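## Task

Grasp the bottle whose cap is green, raise it upright by over half of its own height, and keep it up there until the scene ends; the remaining bottles may be nudged out of the way but every one must be standing at the finish.

## Robot and tools

Robot: one Kinova Gen3 arm with seven revolute joints (waist, shoulder, upper arm roll, elbow, forearm roll, wrist pitch, wrist roll) ending in a Robotiq 2F-85 parallel gripper driven by a single motor. There is only one arm, so every command is a single row list. Cameras: cam_low (a fixed low view) and cam_wrist (on the wrist, looking along the fingers), both 504x504.

Scene frame: origin on the tabletop straight under the arm base, +z up, +y to the left when facing along +x. The base may sit slightly tilted. The gripper frames robotiq_pinch (between closed pads) and robotiq_tcp (closed fingertips) have +z pointing out along the fingers and +y along the closing line.

execute_actions takes "actions", a list holding zero or one item, plus optional "pictures" (true/false). An empty list just reports the current state. An item with "steps" only (1 to 300) is a wait: nothing new is commanded, it returns when that many 1/30 s steps have elapsed since the previous result. An item with "rows" (1 to 15 rows) and optional "steps" (1 to 15, default 15) is a motion; each row lasts one step and the final row is reused for leftover steps. A refused call moves nothing.

Each row has exactly 10 numbers, all in [-1, 1], in this order: djoint_1 to djoint_7, then gripper position, gripper force_limit, gripper speed. The first seven are offsets, not poses: they are measured from the joint angles printed in the most recent result that listed them (if none yet in this scene, or for later calls in the same reply, from where the arm is when the action begins), never from the previous row. Scale: 1.0 equals 0.9985 rad for joints 1-4 and 0.8765 rad for joints 5-7. Sending all zeros is not a hold; it drives the arm back to those reference angles. Joint ranges (rad): waist and both roll joints of the upper arm, forearm and wrist ±6.283, shoulder ±2.250, elbow ±2.580, wrist pitch ±2.100. A request beyond a range by over 0.013 rad is refused; smaller overshoots are clipped and may produce the line "joint sent to its limit".

The gripper numbers are absolute settings. position: +1 fully open (85 mm), about -0.8 pads touching, -1 keeps closing until blocked. force_limit: -1 about 20 N per pad, 0 about 128 N, +1 about 235 N (for a 40 mm object). speed: -1 about 20 mm/s, 0 about 85, +1 about 150; faster closing adds a few newtons. Force and speed changes only apply once position itself changes by at least 0.01. Closing pushes the fingertips roughly 13 mm farther from the wrist, so keep clearance above the table.

Motion limits: each joint target is kept within 0.304 rad (joints 1-4) or 0.266 rad (joints 5-7) of the measured angle, and targets are pulled back if they would shift the gripper over 70 mm in a step. Large moves therefore take several calls and may be unfinished when the result returns. Joints share timing and stop together on a reversal. The arm keeps heading for the last row's target while you think or wait, until it stalls or a step is HELD.

Result lines: Joint positions (rad), Joint velocities (rad/s), joint torques (same order, offset and noisy); object_status for the gripper (0 moving, 1 blocked while opening, 2 blocked while closing, i.e. something is gripped, 3 reached target or pads met); position_measured in counts (3 open, ~78 = 60 mm, ~130 = 40 mm, ~180 = 20 mm, ~230 pads together). "joint command not followed" means a clearance check altered targets; HELD marks steps where a row was not sent. To grasp, send position -1, hold it, and confirm object_status 2. With force_limit -1, status 2 persists even if the object slips away; otherwise the fingers re-close automatically when the grip slips.

Faults to avoid: TORQUE FAULT (contact torque hits 48.6 N m on joints 1-4 or 30.6 N m on 5-7, including held weight) freezes the arm 10 s and drops the rest of the call. MOTOR HOT warns from 60 °C; at 75 °C an OVER-TEMPERATURE FAULT lets the arm sag. Brief tugs may act on a held object. Do not knock bottles over or off the table, drop things, slam or shove hard; approach slowly and keep the held bottle vertical.

zoom_image: "camera" (cam_low or cam_wrist) and "region" [x0, y0, x1, y1] in pixels of that camera's latest image, origin top-left, at most 504 by 504; it returns an enlarged crop. read_manual with optional "section" ("licences") returns licence text only. finished_scene with "scene" (the current scene number) ends the scene irreversibly, reports success, and gives the next task.

Each tool is called after "Request:" as name(argument=value, ...), one argument or row to a line, values as JSON.

## Session

Request:
execute_actions(
  actions=[],
)

Scene clock: 0.00 s of 3900.00 s.
position_measured=3 object_status=3
Joint positions: [ 1.158  0.829  0.311  1.894 -0.799  0.95   0.27 ]
Joint velocities: [ 0.001  0.     0.001  0.    -0.    -0.     0.001]
Joint torques (N m, as the joint torque sensors report them, + toward a larger angle): no reading
Motor temperatures (°C, as the motors report them): [31 31 32 34 42 38 41]

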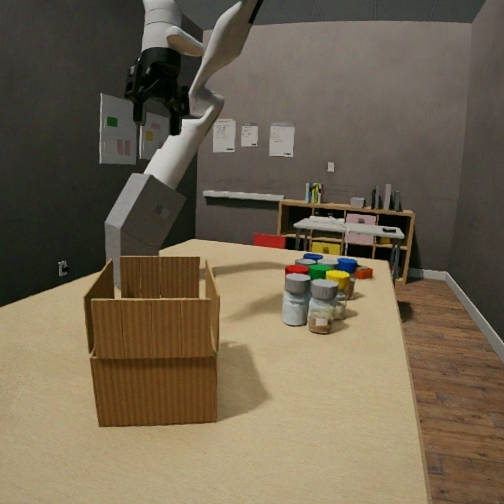

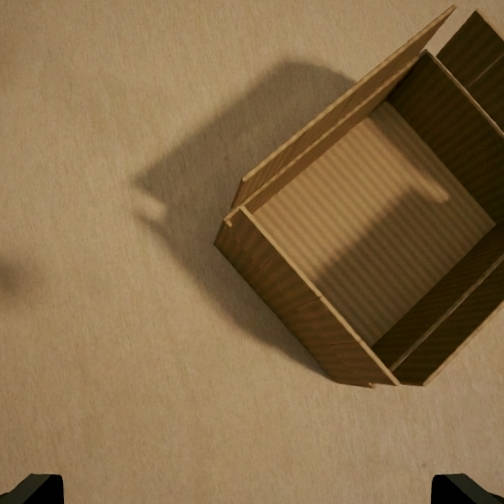

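Request:
execute_actions(
  actions=[
    {"rows":[[-1,-0.53,-0.311,-0.495,0.45,0.18,0,1,0,0]]},
  ],
  pictures=false,
)

Request:
execute_actions(
  actions=[
    {"steps":60},
  ],
)

Scene clock: 2.90 s of 3900.00 s.
position_measured=3 object_status=3
Joint positions: [ 0.956  0.629  0.155  1.697 -0.627  1.029  0.27 ]
Joint velocities: [-0.456 -0.454 -0.256 -0.456  0.368  0.128  0.001]
Joint torques (N m, as the joint torque sensors report them, + toward a larger angle): [  8.36 -14.41   5.52  -7.34   0.11  -0.44   0.58]
Motor temperatures (°C, as the motors report them): [31 31 32 34 42 38 41]
Steps of this call (steps 1 to 72: nothing new was sent; steps 73 to 87: all 15 steps of this action). Readings (joint positions | what the end effector reports):
73: [1.157 0.828 0.311 1.894 -0.798 0.950 0.270] | position_measured=3 object_status=3
74: [1.150 0.822 0.307 1.889 -0.793 0.952 0.270] | position_measured=3 object_status=3
76: [1.123 0.794 0.284 1.863 -0.770 0.965 0.270] | position_measured=3 object_status=3
80: [1.063 0.735 0.227 1.803 -0.719 0.993 0.270] | position_measured=3 object_status=3
87: the state above

Scene clock: 4.90 s of 3900.00 s.
position_measured=3 object_status=3
Joint positions: [ 0.16   0.3    0.001  1.4   -0.405  1.108  0.27 ]
Joint velocities: [ 0.    -0.001  0.     0.     0.001  0.001 -0.002]
Joint torques (N m, as the joint torque sensors report them, + toward a larger angle): [  7.44 -16.76   5.35  -7.9    0.55  -0.4    0.69]
Motor temperatures (°C, as the motors report them): [31 31 32 34 42 38 41]
Steps of this call (steps 1 to 60: the robot went on to your last target). Readings (joint positions | what the end effector reports):
1: [0.941 0.614 0.147 1.682 -0.615 1.033 0.270] | position_measured=3 object_status=3
2: [0.926 0.599 0.139 1.667 -0.604 1.037 0.270] | position_measured=3 object_status=3
4: [0.896 0.569 0.124 1.639 -0.583 1.045 0.270] | position_measured=3 object_status=3
8: [0.831 0.514 0.099 1.589 -0.546 1.058 0.270] | position_measured=3 object_status=3
60: the state above
The arm was judged still, so your last target was given up. Only a new action makes it travel on or press farther. Fingers that are still opening or closing keep moving.

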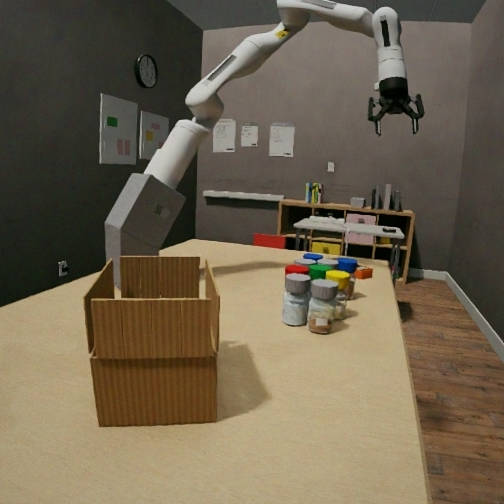

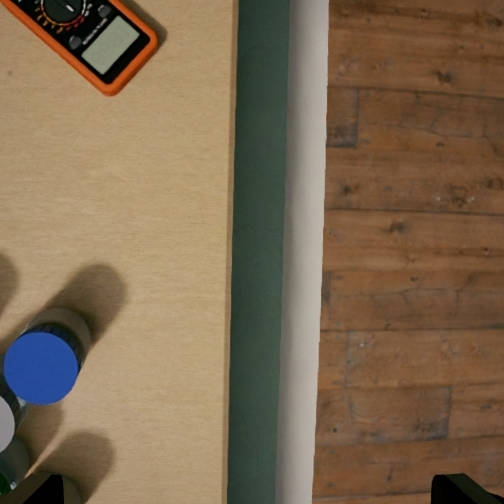

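Request:
execute_actions(
  actions=[
    {"rows":[[0.03,0.342,0,0.783,-1,-0.8,1,1,0,0]]},
  ],
  pictures=false,
)

Request:
execute_actions(
  actions=[
    {"steps":45},
  ],
  pictures=false,
)

Request:
execute_actions(
  actions=[
    {"rows":[[0,0,0,0,-0.26,0,0.5,1,0,0]]},
  ],
  pictures=false,
)

Request:
execute_actions(
  actions=[
    {"steps":15},
  ],
)

Scene clock: 8.40 s of 3900.00 s.
position_measured=3 object_status=3
Joint positions: [ 0.178  0.505  0.001  1.65  -0.625  0.887  0.489]
Joint velocities: [ 0.03   0.364 -0.     0.693 -0.608 -0.609  0.609]
Joint torques (N m, as the joint torque sensors report them, + toward a larger angle): [  8.19 -18.01   5.14  -5.49   0.19   0.12   0.57]
Motor temperatures (°C, as the motors report them): [32 31 32 34 42 38 41]
Steps of this call (steps 1 to 90: nothing new was sent; steps 91 to 105: all 15 steps of this action). Readings (joint positions | what the end effector reports):
91: [0.160 0.301 0.001 1.401 -0.405 1.107 0.270] | position_measured=3 object_status=3
92: [0.161 0.307 0.001 1.405 -0.410 1.102 0.275] | position_measured=3 object_status=3
94: [0.164 0.335 0.001 1.431 -0.433 1.079 0.298] | position_measured=3 object_status=3
98: [0.170 0.406 0.001 1.505 -0.498 1.014 0.362] | position_measured=3 object_status=3
105: the state above

Scene clock: 9.90 s of 3900.00 s.
position_measured=3 object_status=3
Joint positions: [ 0.19   0.642  0.001  2.182 -1.281  0.406  1.146]
Joint velocities: [-0.001  0.    -0.     0.    -0.    -0.     0.002]
Joint torques (N m, as the joint torque sensors report them, + toward a larger angle): [  7.25 -14.39   4.64  -0.97   0.22  -0.37   0.61]
Motor temperatures (°C, as the motors report them): [32 31 32 34 42 38 41]
Steps of this call (steps 1 to 45: the robot went on to your last target). Readings (joint positions | what the end effector reports):
1: [0.179 0.517 0.001 1.674 -0.645 0.866 0.510] | position_measured=3 object_status=3
2: [0.180 0.528 0.001 1.698 -0.667 0.845 0.531] | position_measured=3 object_status=3
4: [0.182 0.548 0.001 1.748 -0.711 0.801 0.575] | position_measured=3 object_status=3
8: [0.184 0.581 0.001 1.856 -0.805 0.706 0.670] | position_measured=3 object_status=3
45: the state above
The arm was judged still, so your last target was given up. Only a new action makes it travel on or press farther. Fingers that are still opening or closing keep moving.

Scene clock: 10.40 s of 3900.00 s.
position_measured=3 object_status=3
Joint positions: [ 0.19   0.642  0.001  2.182 -1.508  0.406  1.577]
Joint velocities: [-0.     0.002 -0.     0.001 -0.032 -0.001  0.184]
Joint torques (N m, as the joint torque sensors report them, + toward a larger angle): [  7.34 -14.16   4.59  -0.9    0.26  -0.33   0.64]
Motor temperatures (°C, as the motors report them): [32 31 32 34 42 38 41]
Steps of this call (steps 1 to 15: all 15 steps of this action). Readings (joint positions | what the end effector reports):
1: [0.190 0.642 0.001 2.182 -1.283 0.406 1.148] | position_measured=3 object_status=3
2: [0.190 0.642 0.001 2.182 -1.290 0.406 1.157] | position_measured=3 object_status=3
4: [0.190 0.642 0.001 2.182 -1.333 0.406 1.208] | position_measured=3 object_status=3
8: [0.190 0.642 0.001 2.182 -1.440 0.406 1.368] | position_measured=3 object_status=3
15: the state above

Scene clock: 10.90 s of 3900.00 s.
position_measured=3 object_status=3
Joint positions: [ 0.19   0.642  0.001  2.182 -1.509  0.406  1.585]
Joint velocities: [ 0.    -0.002  0.     0.     0.     0.    -0.001]
Joint torques (N m, as the joint torque sensors report them, + toward a larger angle): [  7.17 -14.46   4.42  -1.06   0.12  -0.3    0.58]
Motor temperatures (°C, as the motors report them): [32 31 32 34 42 38 41]
Steps of this call (steps 1 to 15: the robot went on to your last target). Readings (joint positions | what the end effector reports):
1: [0.190 0.642 0.001 2.182 -1.509 0.406 1.581] | position_measured=3 object_status=3
2: [0.190 0.642 0.001 2.182 -1.509 0.406 1.582] | position_measured=3 object_status=3
4: [0.190 0.642 0.001 2.182 -1.509 0.406 1.584] | position_measured=3 object_status=3
8: [0.190 0.642 0.001 2.182 -1.509 0.406 1.584] | position_measured=3 object_status=3
15: the state above
The arm was judged still, so your last target was given up. Only a new action makes it travel on or press farther. Fingers that are still opening or closing keep moving.

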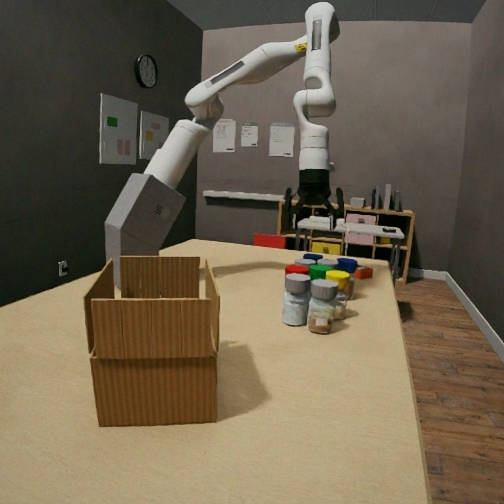

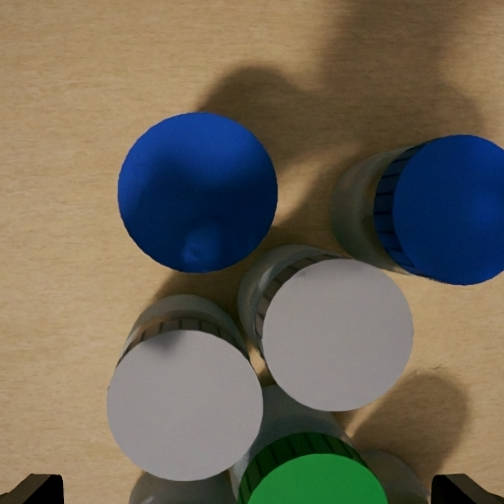

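Request:
execute_actions(
  actions=[
    {"rows":[[0.053,0.177,0,-0.158,0,0.015,0.74,0.7,0,0]]},
  ],
  pictures=false,
)

Request:
execute_actions(
  actions=[
    {"steps":25},
  ],
)

Request:
zoom_image(
  camera="cam_low",
  region=[250,190,400,340],
)

Scene clock: 12.93 s of 3900.00 s.
position_measured=41 object_status=0
Joint positions: [ 0.24   0.809  0.001  2.031 -1.509  0.419  2.071]
Joint velocities: [ 0.028  0.09  -0.002 -0.072  0.001  0.006  1.215]
Joint torques (N m, as the joint torque sensors report them, + toward a larger angle): [  8.55 -15.99   4.8   -1.32   0.17  -0.16   0.65]
Motor temperatures (°C, as the motors report them): [32 31 32 34 42 38 41]
Steps of this call (steps 1 to 46: nothing new was sent; steps 47 to 61: all 15 steps of this action). Readings (joint positions | what the end effector reports):
47: [0.190 0.643 0.000 2.181 -1.509 0.407 1.586] | position_measured=3 object_status=0
48: [0.192 0.650 0.000 2.176 -1.509 0.407 1.593] | position_measured=4 object_status=0
50: [0.201 0.680 -0.000 2.152 -1.509 0.410 1.633] | position_measured=15 object_status=0
54: [0.225 0.758 0.001 2.079 -1.509 0.415 1.786] | position_measured=37 object_status=0
61: the state above

Scene clock: 13.77 s of 3900.00 s.
position_measured=41 object_status=3
Joint positions: [ 0.243  0.818  0.001  2.024 -1.509  0.42   2.233]
Joint velocities: [-0.001  0.     0.     0.     0.001 -0.    -0.   ]
Joint torques (N m, as the joint torque sensors report them, + toward a larger angle): [  8.63 -16.21   5.04  -1.24   0.24  -0.23   0.46]
Motor temperatures (°C, as the motors report them): [32 31 32 34 42 38 41]
Steps of this call (steps 1 to 25: the robot went on to your last target). Readings (joint positions | what the end effector reports):
1: [0.240 0.811 0.001 2.029 -1.509 0.419 2.111] | position_measured=41 object_status=0
2: [0.241 0.814 0.001 2.027 -1.509 0.419 2.149] | position_measured=41 object_status=0
4: [0.242 0.816 0.001 2.025 -1.509 0.419 2.204] | position_measured=41 object_status=3
8: [0.242 0.818 0.001 2.024 -1.509 0.420 2.231] | position_measured=41 object_status=3
25: the state above

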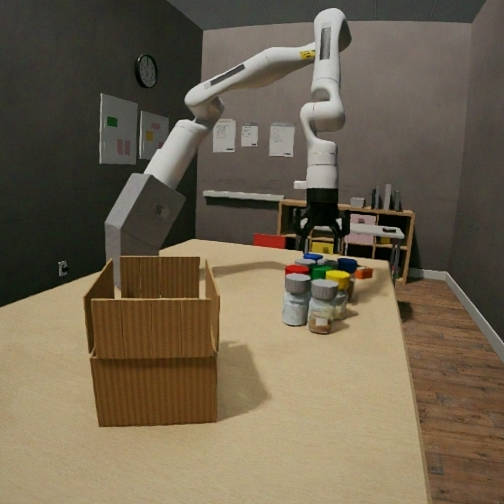

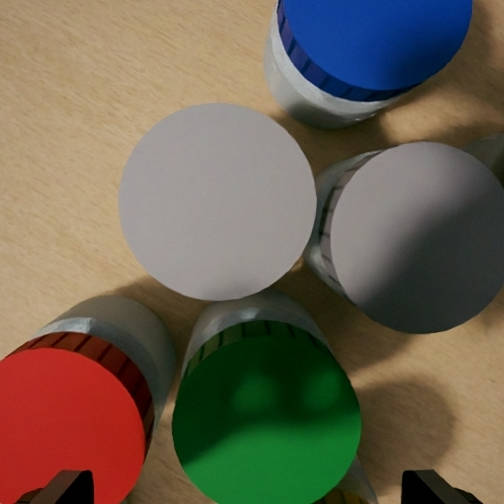

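Region (250, 190, 400, 340) of cam_low's 504x504 image, scaled by 3.360, with more detail than that image has.

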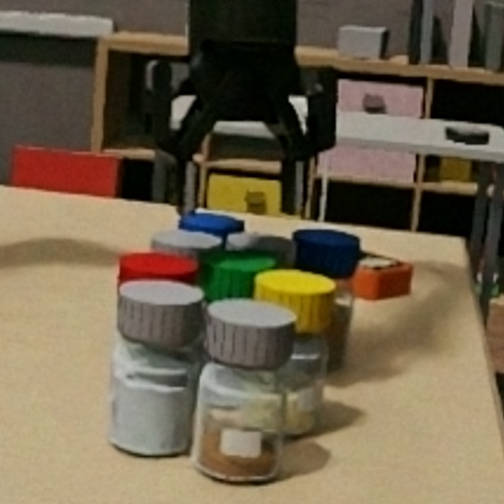

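Request:
execute_actions(
  actions=[
    {"rows":[[-0.05,0.05,0,-0.02,0,-0.014,1,0.5,0,0]]},
  ],
  pictures=false,
)

Request:
execute_actions(
  actions=[
    {"steps":25},
  ],
)

Scene clock: 15.77 s of 3900.00 s.
position_measured=66 object_status=0
Joint positions: [ 0.195  0.866  0.     2.005 -1.509  0.408  2.739]
Joint velocities: [-0.021  0.019  0.001 -0.007 -0.    -0.006  1.215]
Joint torques (N m, as the joint torque sensors report them, + toward a larger angle): [  8.77 -16.71   5.16  -0.06   0.27  -0.33   0.4 ]
Motor temperatures (°C, as the motors report them): [32 31 32 34 42 38 41]
Steps of this call (steps 1 to 15: the robot went on to your last target; steps 16 to 45: nothing new was sent; steps 46 to 60: all 15 steps of this action). Readings (joint positions | what the end effector reports):
46: [0.242 0.819 0.001 2.024 -1.509 0.420 2.235] | position_measured=41 object_status=0
47: [0.240 0.821 0.001 2.023 -1.509 0.419 2.244] | position_measured=42 object_status=0
49: [0.229 0.832 0.001 2.019 -1.509 0.417 2.295] | position_measured=52 object_status=0
53: [0.208 0.853 0.000 2.010 -1.509 0.411 2.455] | position_measured=65 object_status=0
60: the state above

Scene clock: 16.60 s of 3900.00 s.
position_measured=66 object_status=3
Joint positions: [ 0.193  0.868  0.001  2.004 -1.509  0.407  3.11 ]
Joint velocities: [-0.     0.001  0.     0.    -0.     0.     0.001]
Joint torques (N m, as the joint torque sensors report them, + toward a larger angle): [  8.85 -16.44   5.01  -0.41   0.34  -0.2    0.61]
Motor temperatures (°C, as the motors report them): [32 31 32 34 42 38 41]
Steps of this call (steps 1 to 25: the robot went on to your last target). Readings (joint positions | what the end effector reports):
1: [0.195 0.866 0.000 2.005 -1.509 0.408 2.780] | position_measured=66 object_status=3
2: [0.194 0.867 0.001 2.005 -1.509 0.408 2.820] | position_measured=66 object_status=3
4: [0.194 0.867 0.001 2.004 -1.509 0.407 2.902] | position_measured=66 object_status=3
8: [0.193 0.868 0.001 2.004 -1.509 0.407 3.054] | position_measured=66 object_status=3
25: the state above

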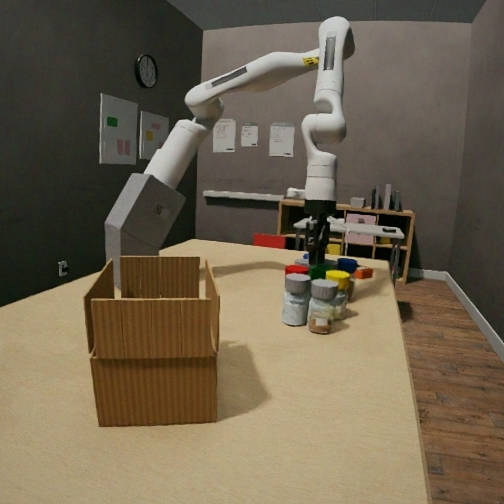

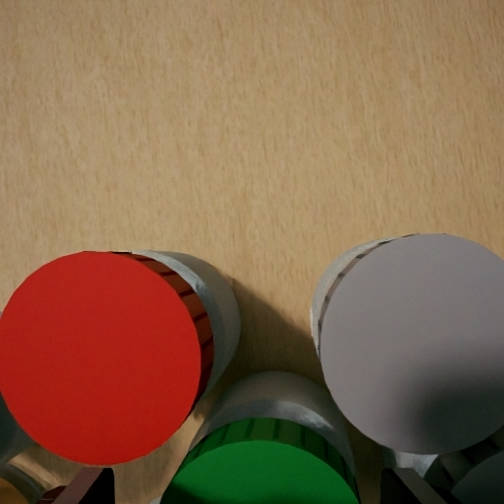

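Request:
execute_actions(
  actions=[
    {"rows":[[-0.004,0,0,-0.032,0,0,0,0.47,0,0]]},
  ],
  pictures=false,
)

Request:
execute_actions(
  actions=[
    {"rows":[[-0.018,0.042,0,-0.021,0,-0.005,0,0.47,0,0]]},
  ],
)

Request:
zoom_image(
  camera="cam_low",
  region=[250,190,400,340],
)

Scene clock: 18.57 s of 3900.00 s.
position_measured=70 object_status=3
Joint positions: [ 0.189  0.868  0.001  1.972 -1.509  0.407  3.11 ]
Joint velocities: [-0.001  0.003  0.    -0.002 -0.001  0.001 -0.001]
Joint torques (N m, as the joint torque sensors report them, + toward a larger angle): [  8.72 -16.58   5.02  -0.81   0.2   -0.34   0.56]
Motor temperatures (°C, as the motors report them): [32 31 32 34 42 38 41]
Steps of this call (steps 1 to 15: the robot went on to your last target; steps 16 to 44: nothing new was sent; steps 45 to 59: all 15 steps of this action). Readings (joint positions | what the end effector reports):
45: [0.192 0.868 0.001 2.003 -1.509 0.407 3.110] | position_measured=66 object_status=0
46: [0.192 0.869 0.001 1.999 -1.509 0.407 3.110] | position_measured=67 object_status=0
48: [0.190 0.869 0.001 1.984 -1.509 0.407 3.110] | position_measured=69 object_status=0
52: [0.189 0.868 0.001 1.974 -1.509 0.407 3.110] | position_measured=70 object_status=0
59: the state above

Scene clock: 19.07 s of 3900.00 s.
position_measured=70 object_status=3
Joint positions: [ 0.171  0.91   0.001  1.951 -1.509  0.403  3.11 ]
Joint velocities: [-0.001  0.004 -0.    -0.001 -0.     0.     0.001]
Joint torques (N m, as the joint torque sensors report them, + toward a larger angle): [  8.74 -17.2    4.98  -0.5    0.16  -0.2    0.68]
Motor temperatures (°C, as the motors report them): [32 31 32 34 42 38 41]
Steps of this call (steps 1 to 15: all 15 steps of this action). Readings (joint positions | what the end effector reports):
1: [0.188 0.870 0.001 1.972 -1.509 0.407 3.110] | position_measured=70 object_status=3
2: [0.185 0.876 0.001 1.969 -1.509 0.407 3.110] | position_measured=70 object_status=3
4: [0.177 0.895 0.001 1.960 -1.509 0.405 3.110] | position_measured=70 object_status=3
8: [0.173 0.906 0.001 1.953 -1.509 0.403 3.110] | position_measured=70 object_status=3
15: the state above

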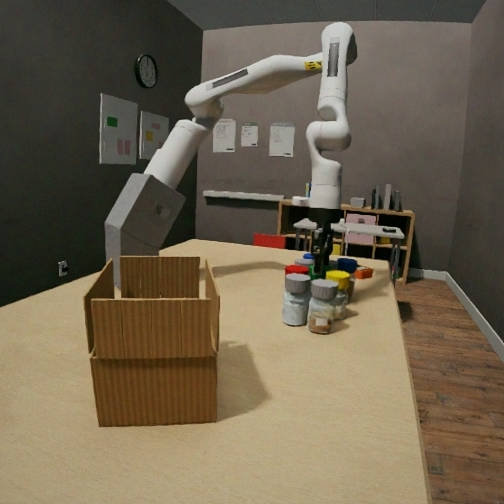

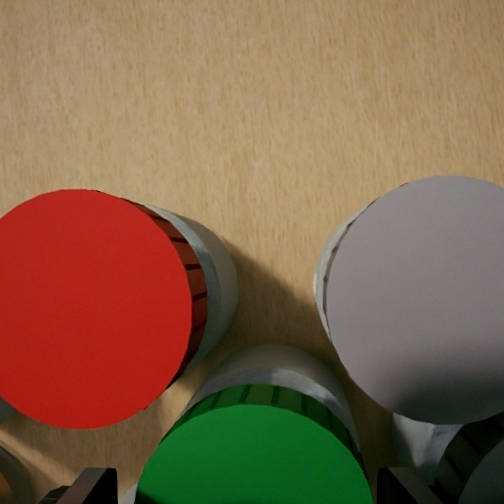

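Region (250, 190, 400, 340) of cam_low's 504x504 image, scaled by 3.360, with more detail than that image has.

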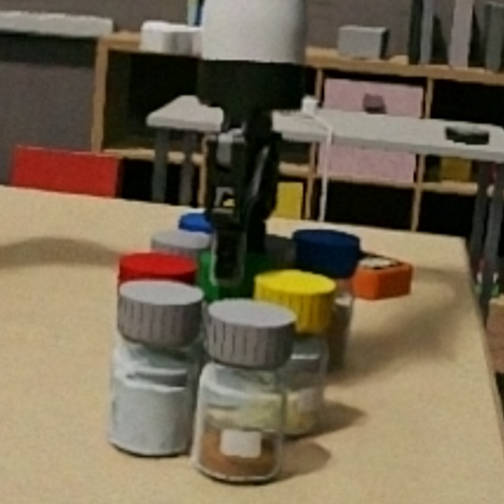

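Request:
execute_actions(
  actions=[
    {"rows":[[-0.018,0.04,0,-0.026,0,-0.005,0,0.47,0,0]]},
  ],
)

Request:
execute_actions(
  actions=[
    {"rows":[[0,0,0,0,0,0,0,-1,-0.3,-0.5]]},
  ],
)

Request:
execute_actions(
  actions=[
    {"rows":[[0.09,-0.22,0,0.13,0,0.025,0,-1,-0.3,-0.5]]},
  ],
  pictures=false,
)

Request:
execute_actions(
  actions=[
    {"steps":20},
  ],
)

Scene clock: 20.53 s of 3900.00 s.
position_measured=70 object_status=3
Joint positions: [ 0.154  0.949  0.001  1.926 -1.509  0.398  3.11 ]
Joint velocities: [-0.002  0.005 -0.    -0.002  0.001 -0.     0.   ]
Joint torques (N m, as the joint torque sensors report them, + toward a larger angle): [  8.89 -16.6    4.73  -0.4    0.19  -0.16   0.53]
Motor temperatures (°C, as the motors report them): [32 31 32 34 42 38 41]
Steps of this call (steps 1 to 15: the robot went on to your last target; steps 16 to 29: nothing new was sent; steps 30 to 44: all 15 steps of this action). Readings (joint positions | what the end effector reports):
30: [0.170 0.912 0.001 1.951 -1.509 0.403 3.110] | position_measured=70 object_status=3
31: [0.167 0.918 0.001 1.947 -1.509 0.402 3.110] | position_measured=70 object_status=3
33: [0.160 0.936 0.001 1.936 -1.509 0.400 3.110] | position_measured=70 object_status=3
37: [0.155 0.946 0.001 1.927 -1.509 0.399 3.110] | position_measured=70 object_status=3
44: the state above

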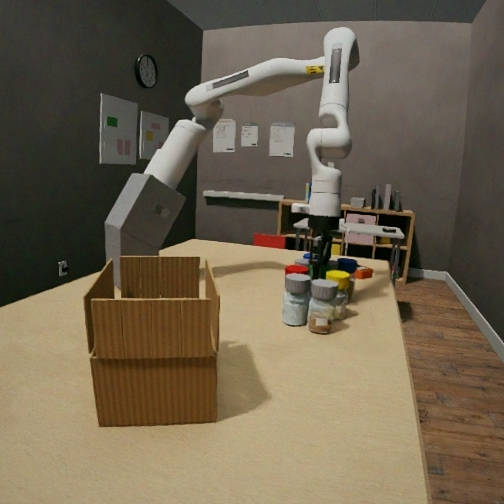

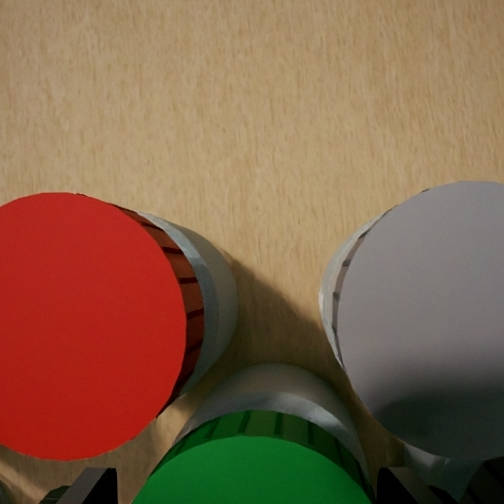

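Scene clock: 21.03 s of 3900.00 s.
position_measured=97 object_status=2
Joint positions: [ 0.154  0.947  0.001  1.926 -1.509  0.399  3.11 ]
Joint velocities: [-0.001  0.001 -0.     0.001  0.001  0.001 -0.   ]
Joint torques (N m, as the joint torque sensors report them, + toward a larger angle): [  8.74 -15.59   5.1   -1.04   0.14  -0.69   0.49]
Motor temperatures (°C, as the motors report them): [32 31 32 34 42 38 41]
Steps of this call (steps 1 to 15: all 15 steps of this action). Readings (joint positions | what the end effector reports):
1: [0.154 0.949 0.001 1.926 -1.509 0.398 3.110] | position_measured=70 object_status=0
2: [0.154 0.949 0.001 1.926 -1.509 0.398 3.110] | position_measured=71 object_status=0
4: [0.154 0.949 0.001 1.926 -1.509 0.398 3.110] | position_measured=78 object_status=0
8: [0.154 0.948 0.001 1.926 -1.509 0.399 3.110] | position_measured=94 object_status=0
15: the state above

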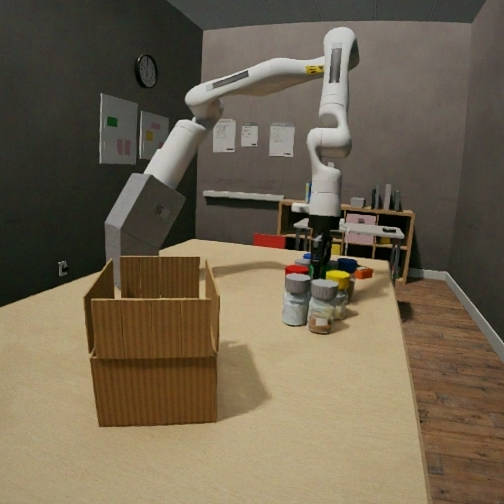

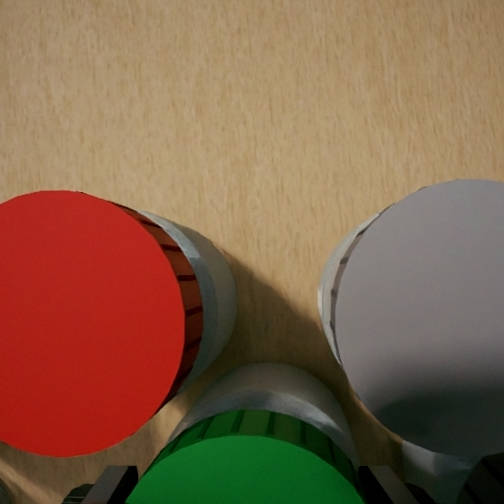

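Scene clock: 21.53 s of 3900.00 s.
position_measured=97 object_status=2
Joint positions: [ 0.241  0.734  0.001  2.054 -1.509  0.421  3.11 ]
Joint velocities: [ 0.022 -0.05  -0.008  0.026  0.002  0.001  0.   ]
Joint torques (N m, as the joint torque sensors report them, + toward a larger angle): [  8.7  -17.27   5.78  -2.54   0.11  -0.32   0.56]
Motor temperatures (°C, as the motors report them): [32 31 32 34 42 38 41]
Steps of this call (steps 1 to 15: all 15 steps of this action). Readings (joint positions | what the end effector reports):
1: [0.155 0.946 0.001 1.927 -1.509 0.399 3.110] | position_measured=97 object_status=2
2: [0.157 0.940 0.000 1.930 -1.509 0.400 3.110] | position_measured=97 object_status=2
4: [0.169 0.912 -0.000 1.946 -1.509 0.404 3.110] | position_measured=97 object_status=2
8: [0.211 0.807 0.001 2.007 -1.509 0.414 3.110] | position_measured=97 object_status=2
15: the state above

Scene clock: 22.20 s of 3900.00 s.
position_measured=97 object_status=2
Joint positions: [ 0.244  0.728  0.001  2.056 -1.509  0.421  3.11 ]
Joint velocities: [-0.    -0.    -0.001 -0.001 -0.001  0.001 -0.   ]
Joint torques (N m, as the joint torque sensors report them, + toward a larger angle): [  8.66 -16.68   5.6   -2.32   0.15  -0.53   0.67]
Motor temperatures (°C, as the motors report them): [32 31 32 34 42 38 41]
Steps of this call (steps 1 to 15: the robot went on to your last target; steps 16 to 20: nothing new was sent). Readings (joint positions | what the end effector reports):
1: [0.242 0.733 0.001 2.055 -1.509 0.421 3.110] | position_measured=97 object_status=2
2: [0.242 0.731 0.001 2.055 -1.509 0.421 3.110] | position_measured=97 object_status=2
4: [0.243 0.730 0.001 2.056 -1.509 0.421 3.110] | position_measured=97 object_status=2
8: [0.244 0.728 0.001 2.056 -1.509 0.421 3.110] | position_measured=97 object_status=2
20: the state above
The arm was judged still, so your last target was given up. Only a new action makes it travel on or press farther. Fingers that are still opening or closing keep moving.

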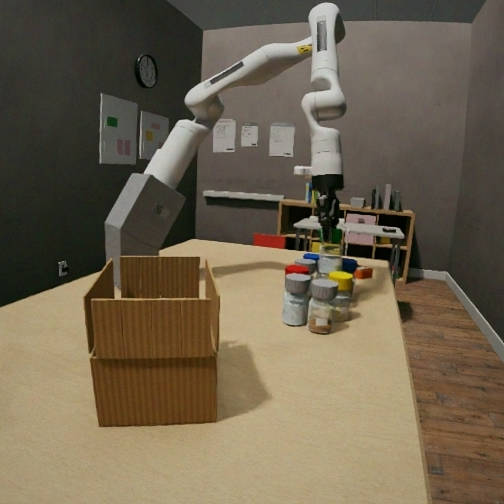

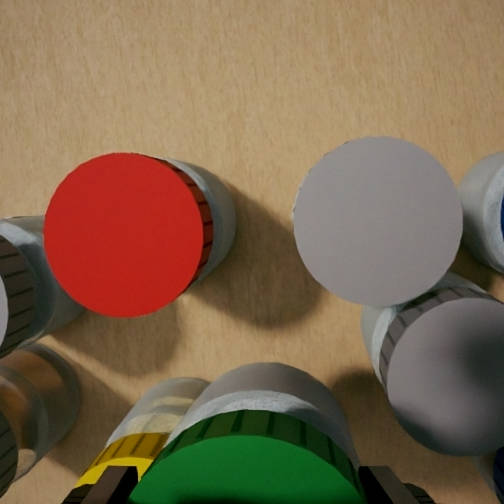

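The yellow bottle is leaning against the held one, so I'm backing off slightly.

Request:
execute_actions(
  actions=[
    {"rows":[[0,0,0,0.035,0,0,0,-1,-0.3,-0.5]]},
  ],
)

Request:
finished_scene(
  scene=1,
)

Scene clock: 23.33 s of 3900.00 s.
position_measured=97 object_status=2
Joint positions: [ 0.244  0.728  0.001  2.091 -1.509  0.421  3.11 ]
Joint velocities: [ 0.    -0.001  0.     0.001  0.001 -0.001  0.001]
Joint torques (N m, as the joint torque sensors report them, + toward a larger angle): [  8.82 -16.28   5.36  -1.72   0.12  -0.29   0.54]
Motor temperatures (°C, as the motors report them): [32 31 32 34 42 38 41]
Steps of this call (steps 1 to 19: nothing new was sent; steps 20 to 34: all 15 steps of this action). Readings (joint positions | what the end effector reports):
20: [0.244 0.728 0.001 2.057 -1.509 0.421 3.110] | position_measured=97 object_status=2
21: [0.244 0.727 0.001 2.062 -1.509 0.421 3.110] | position_measured=97 object_status=2
23: [0.244 0.727 0.001 2.077 -1.509 0.421 3.110] | position_measured=97 object_status=2
27: [0.244 0.728 0.001 2.089 -1.509 0.421 3.110] | position_measured=97 object_status=2
34: the state above

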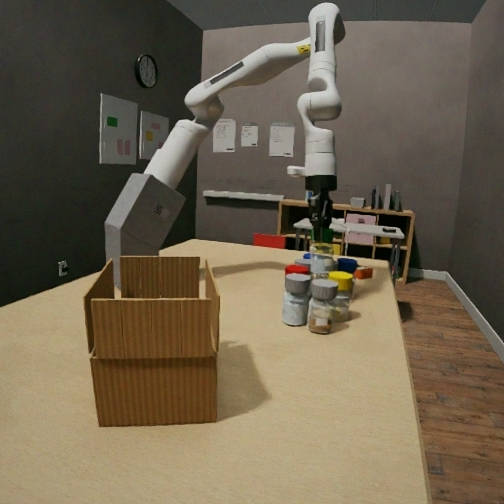

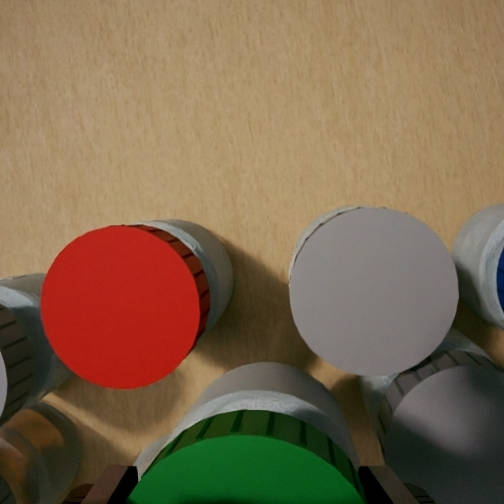

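The scene is finished: the task was done.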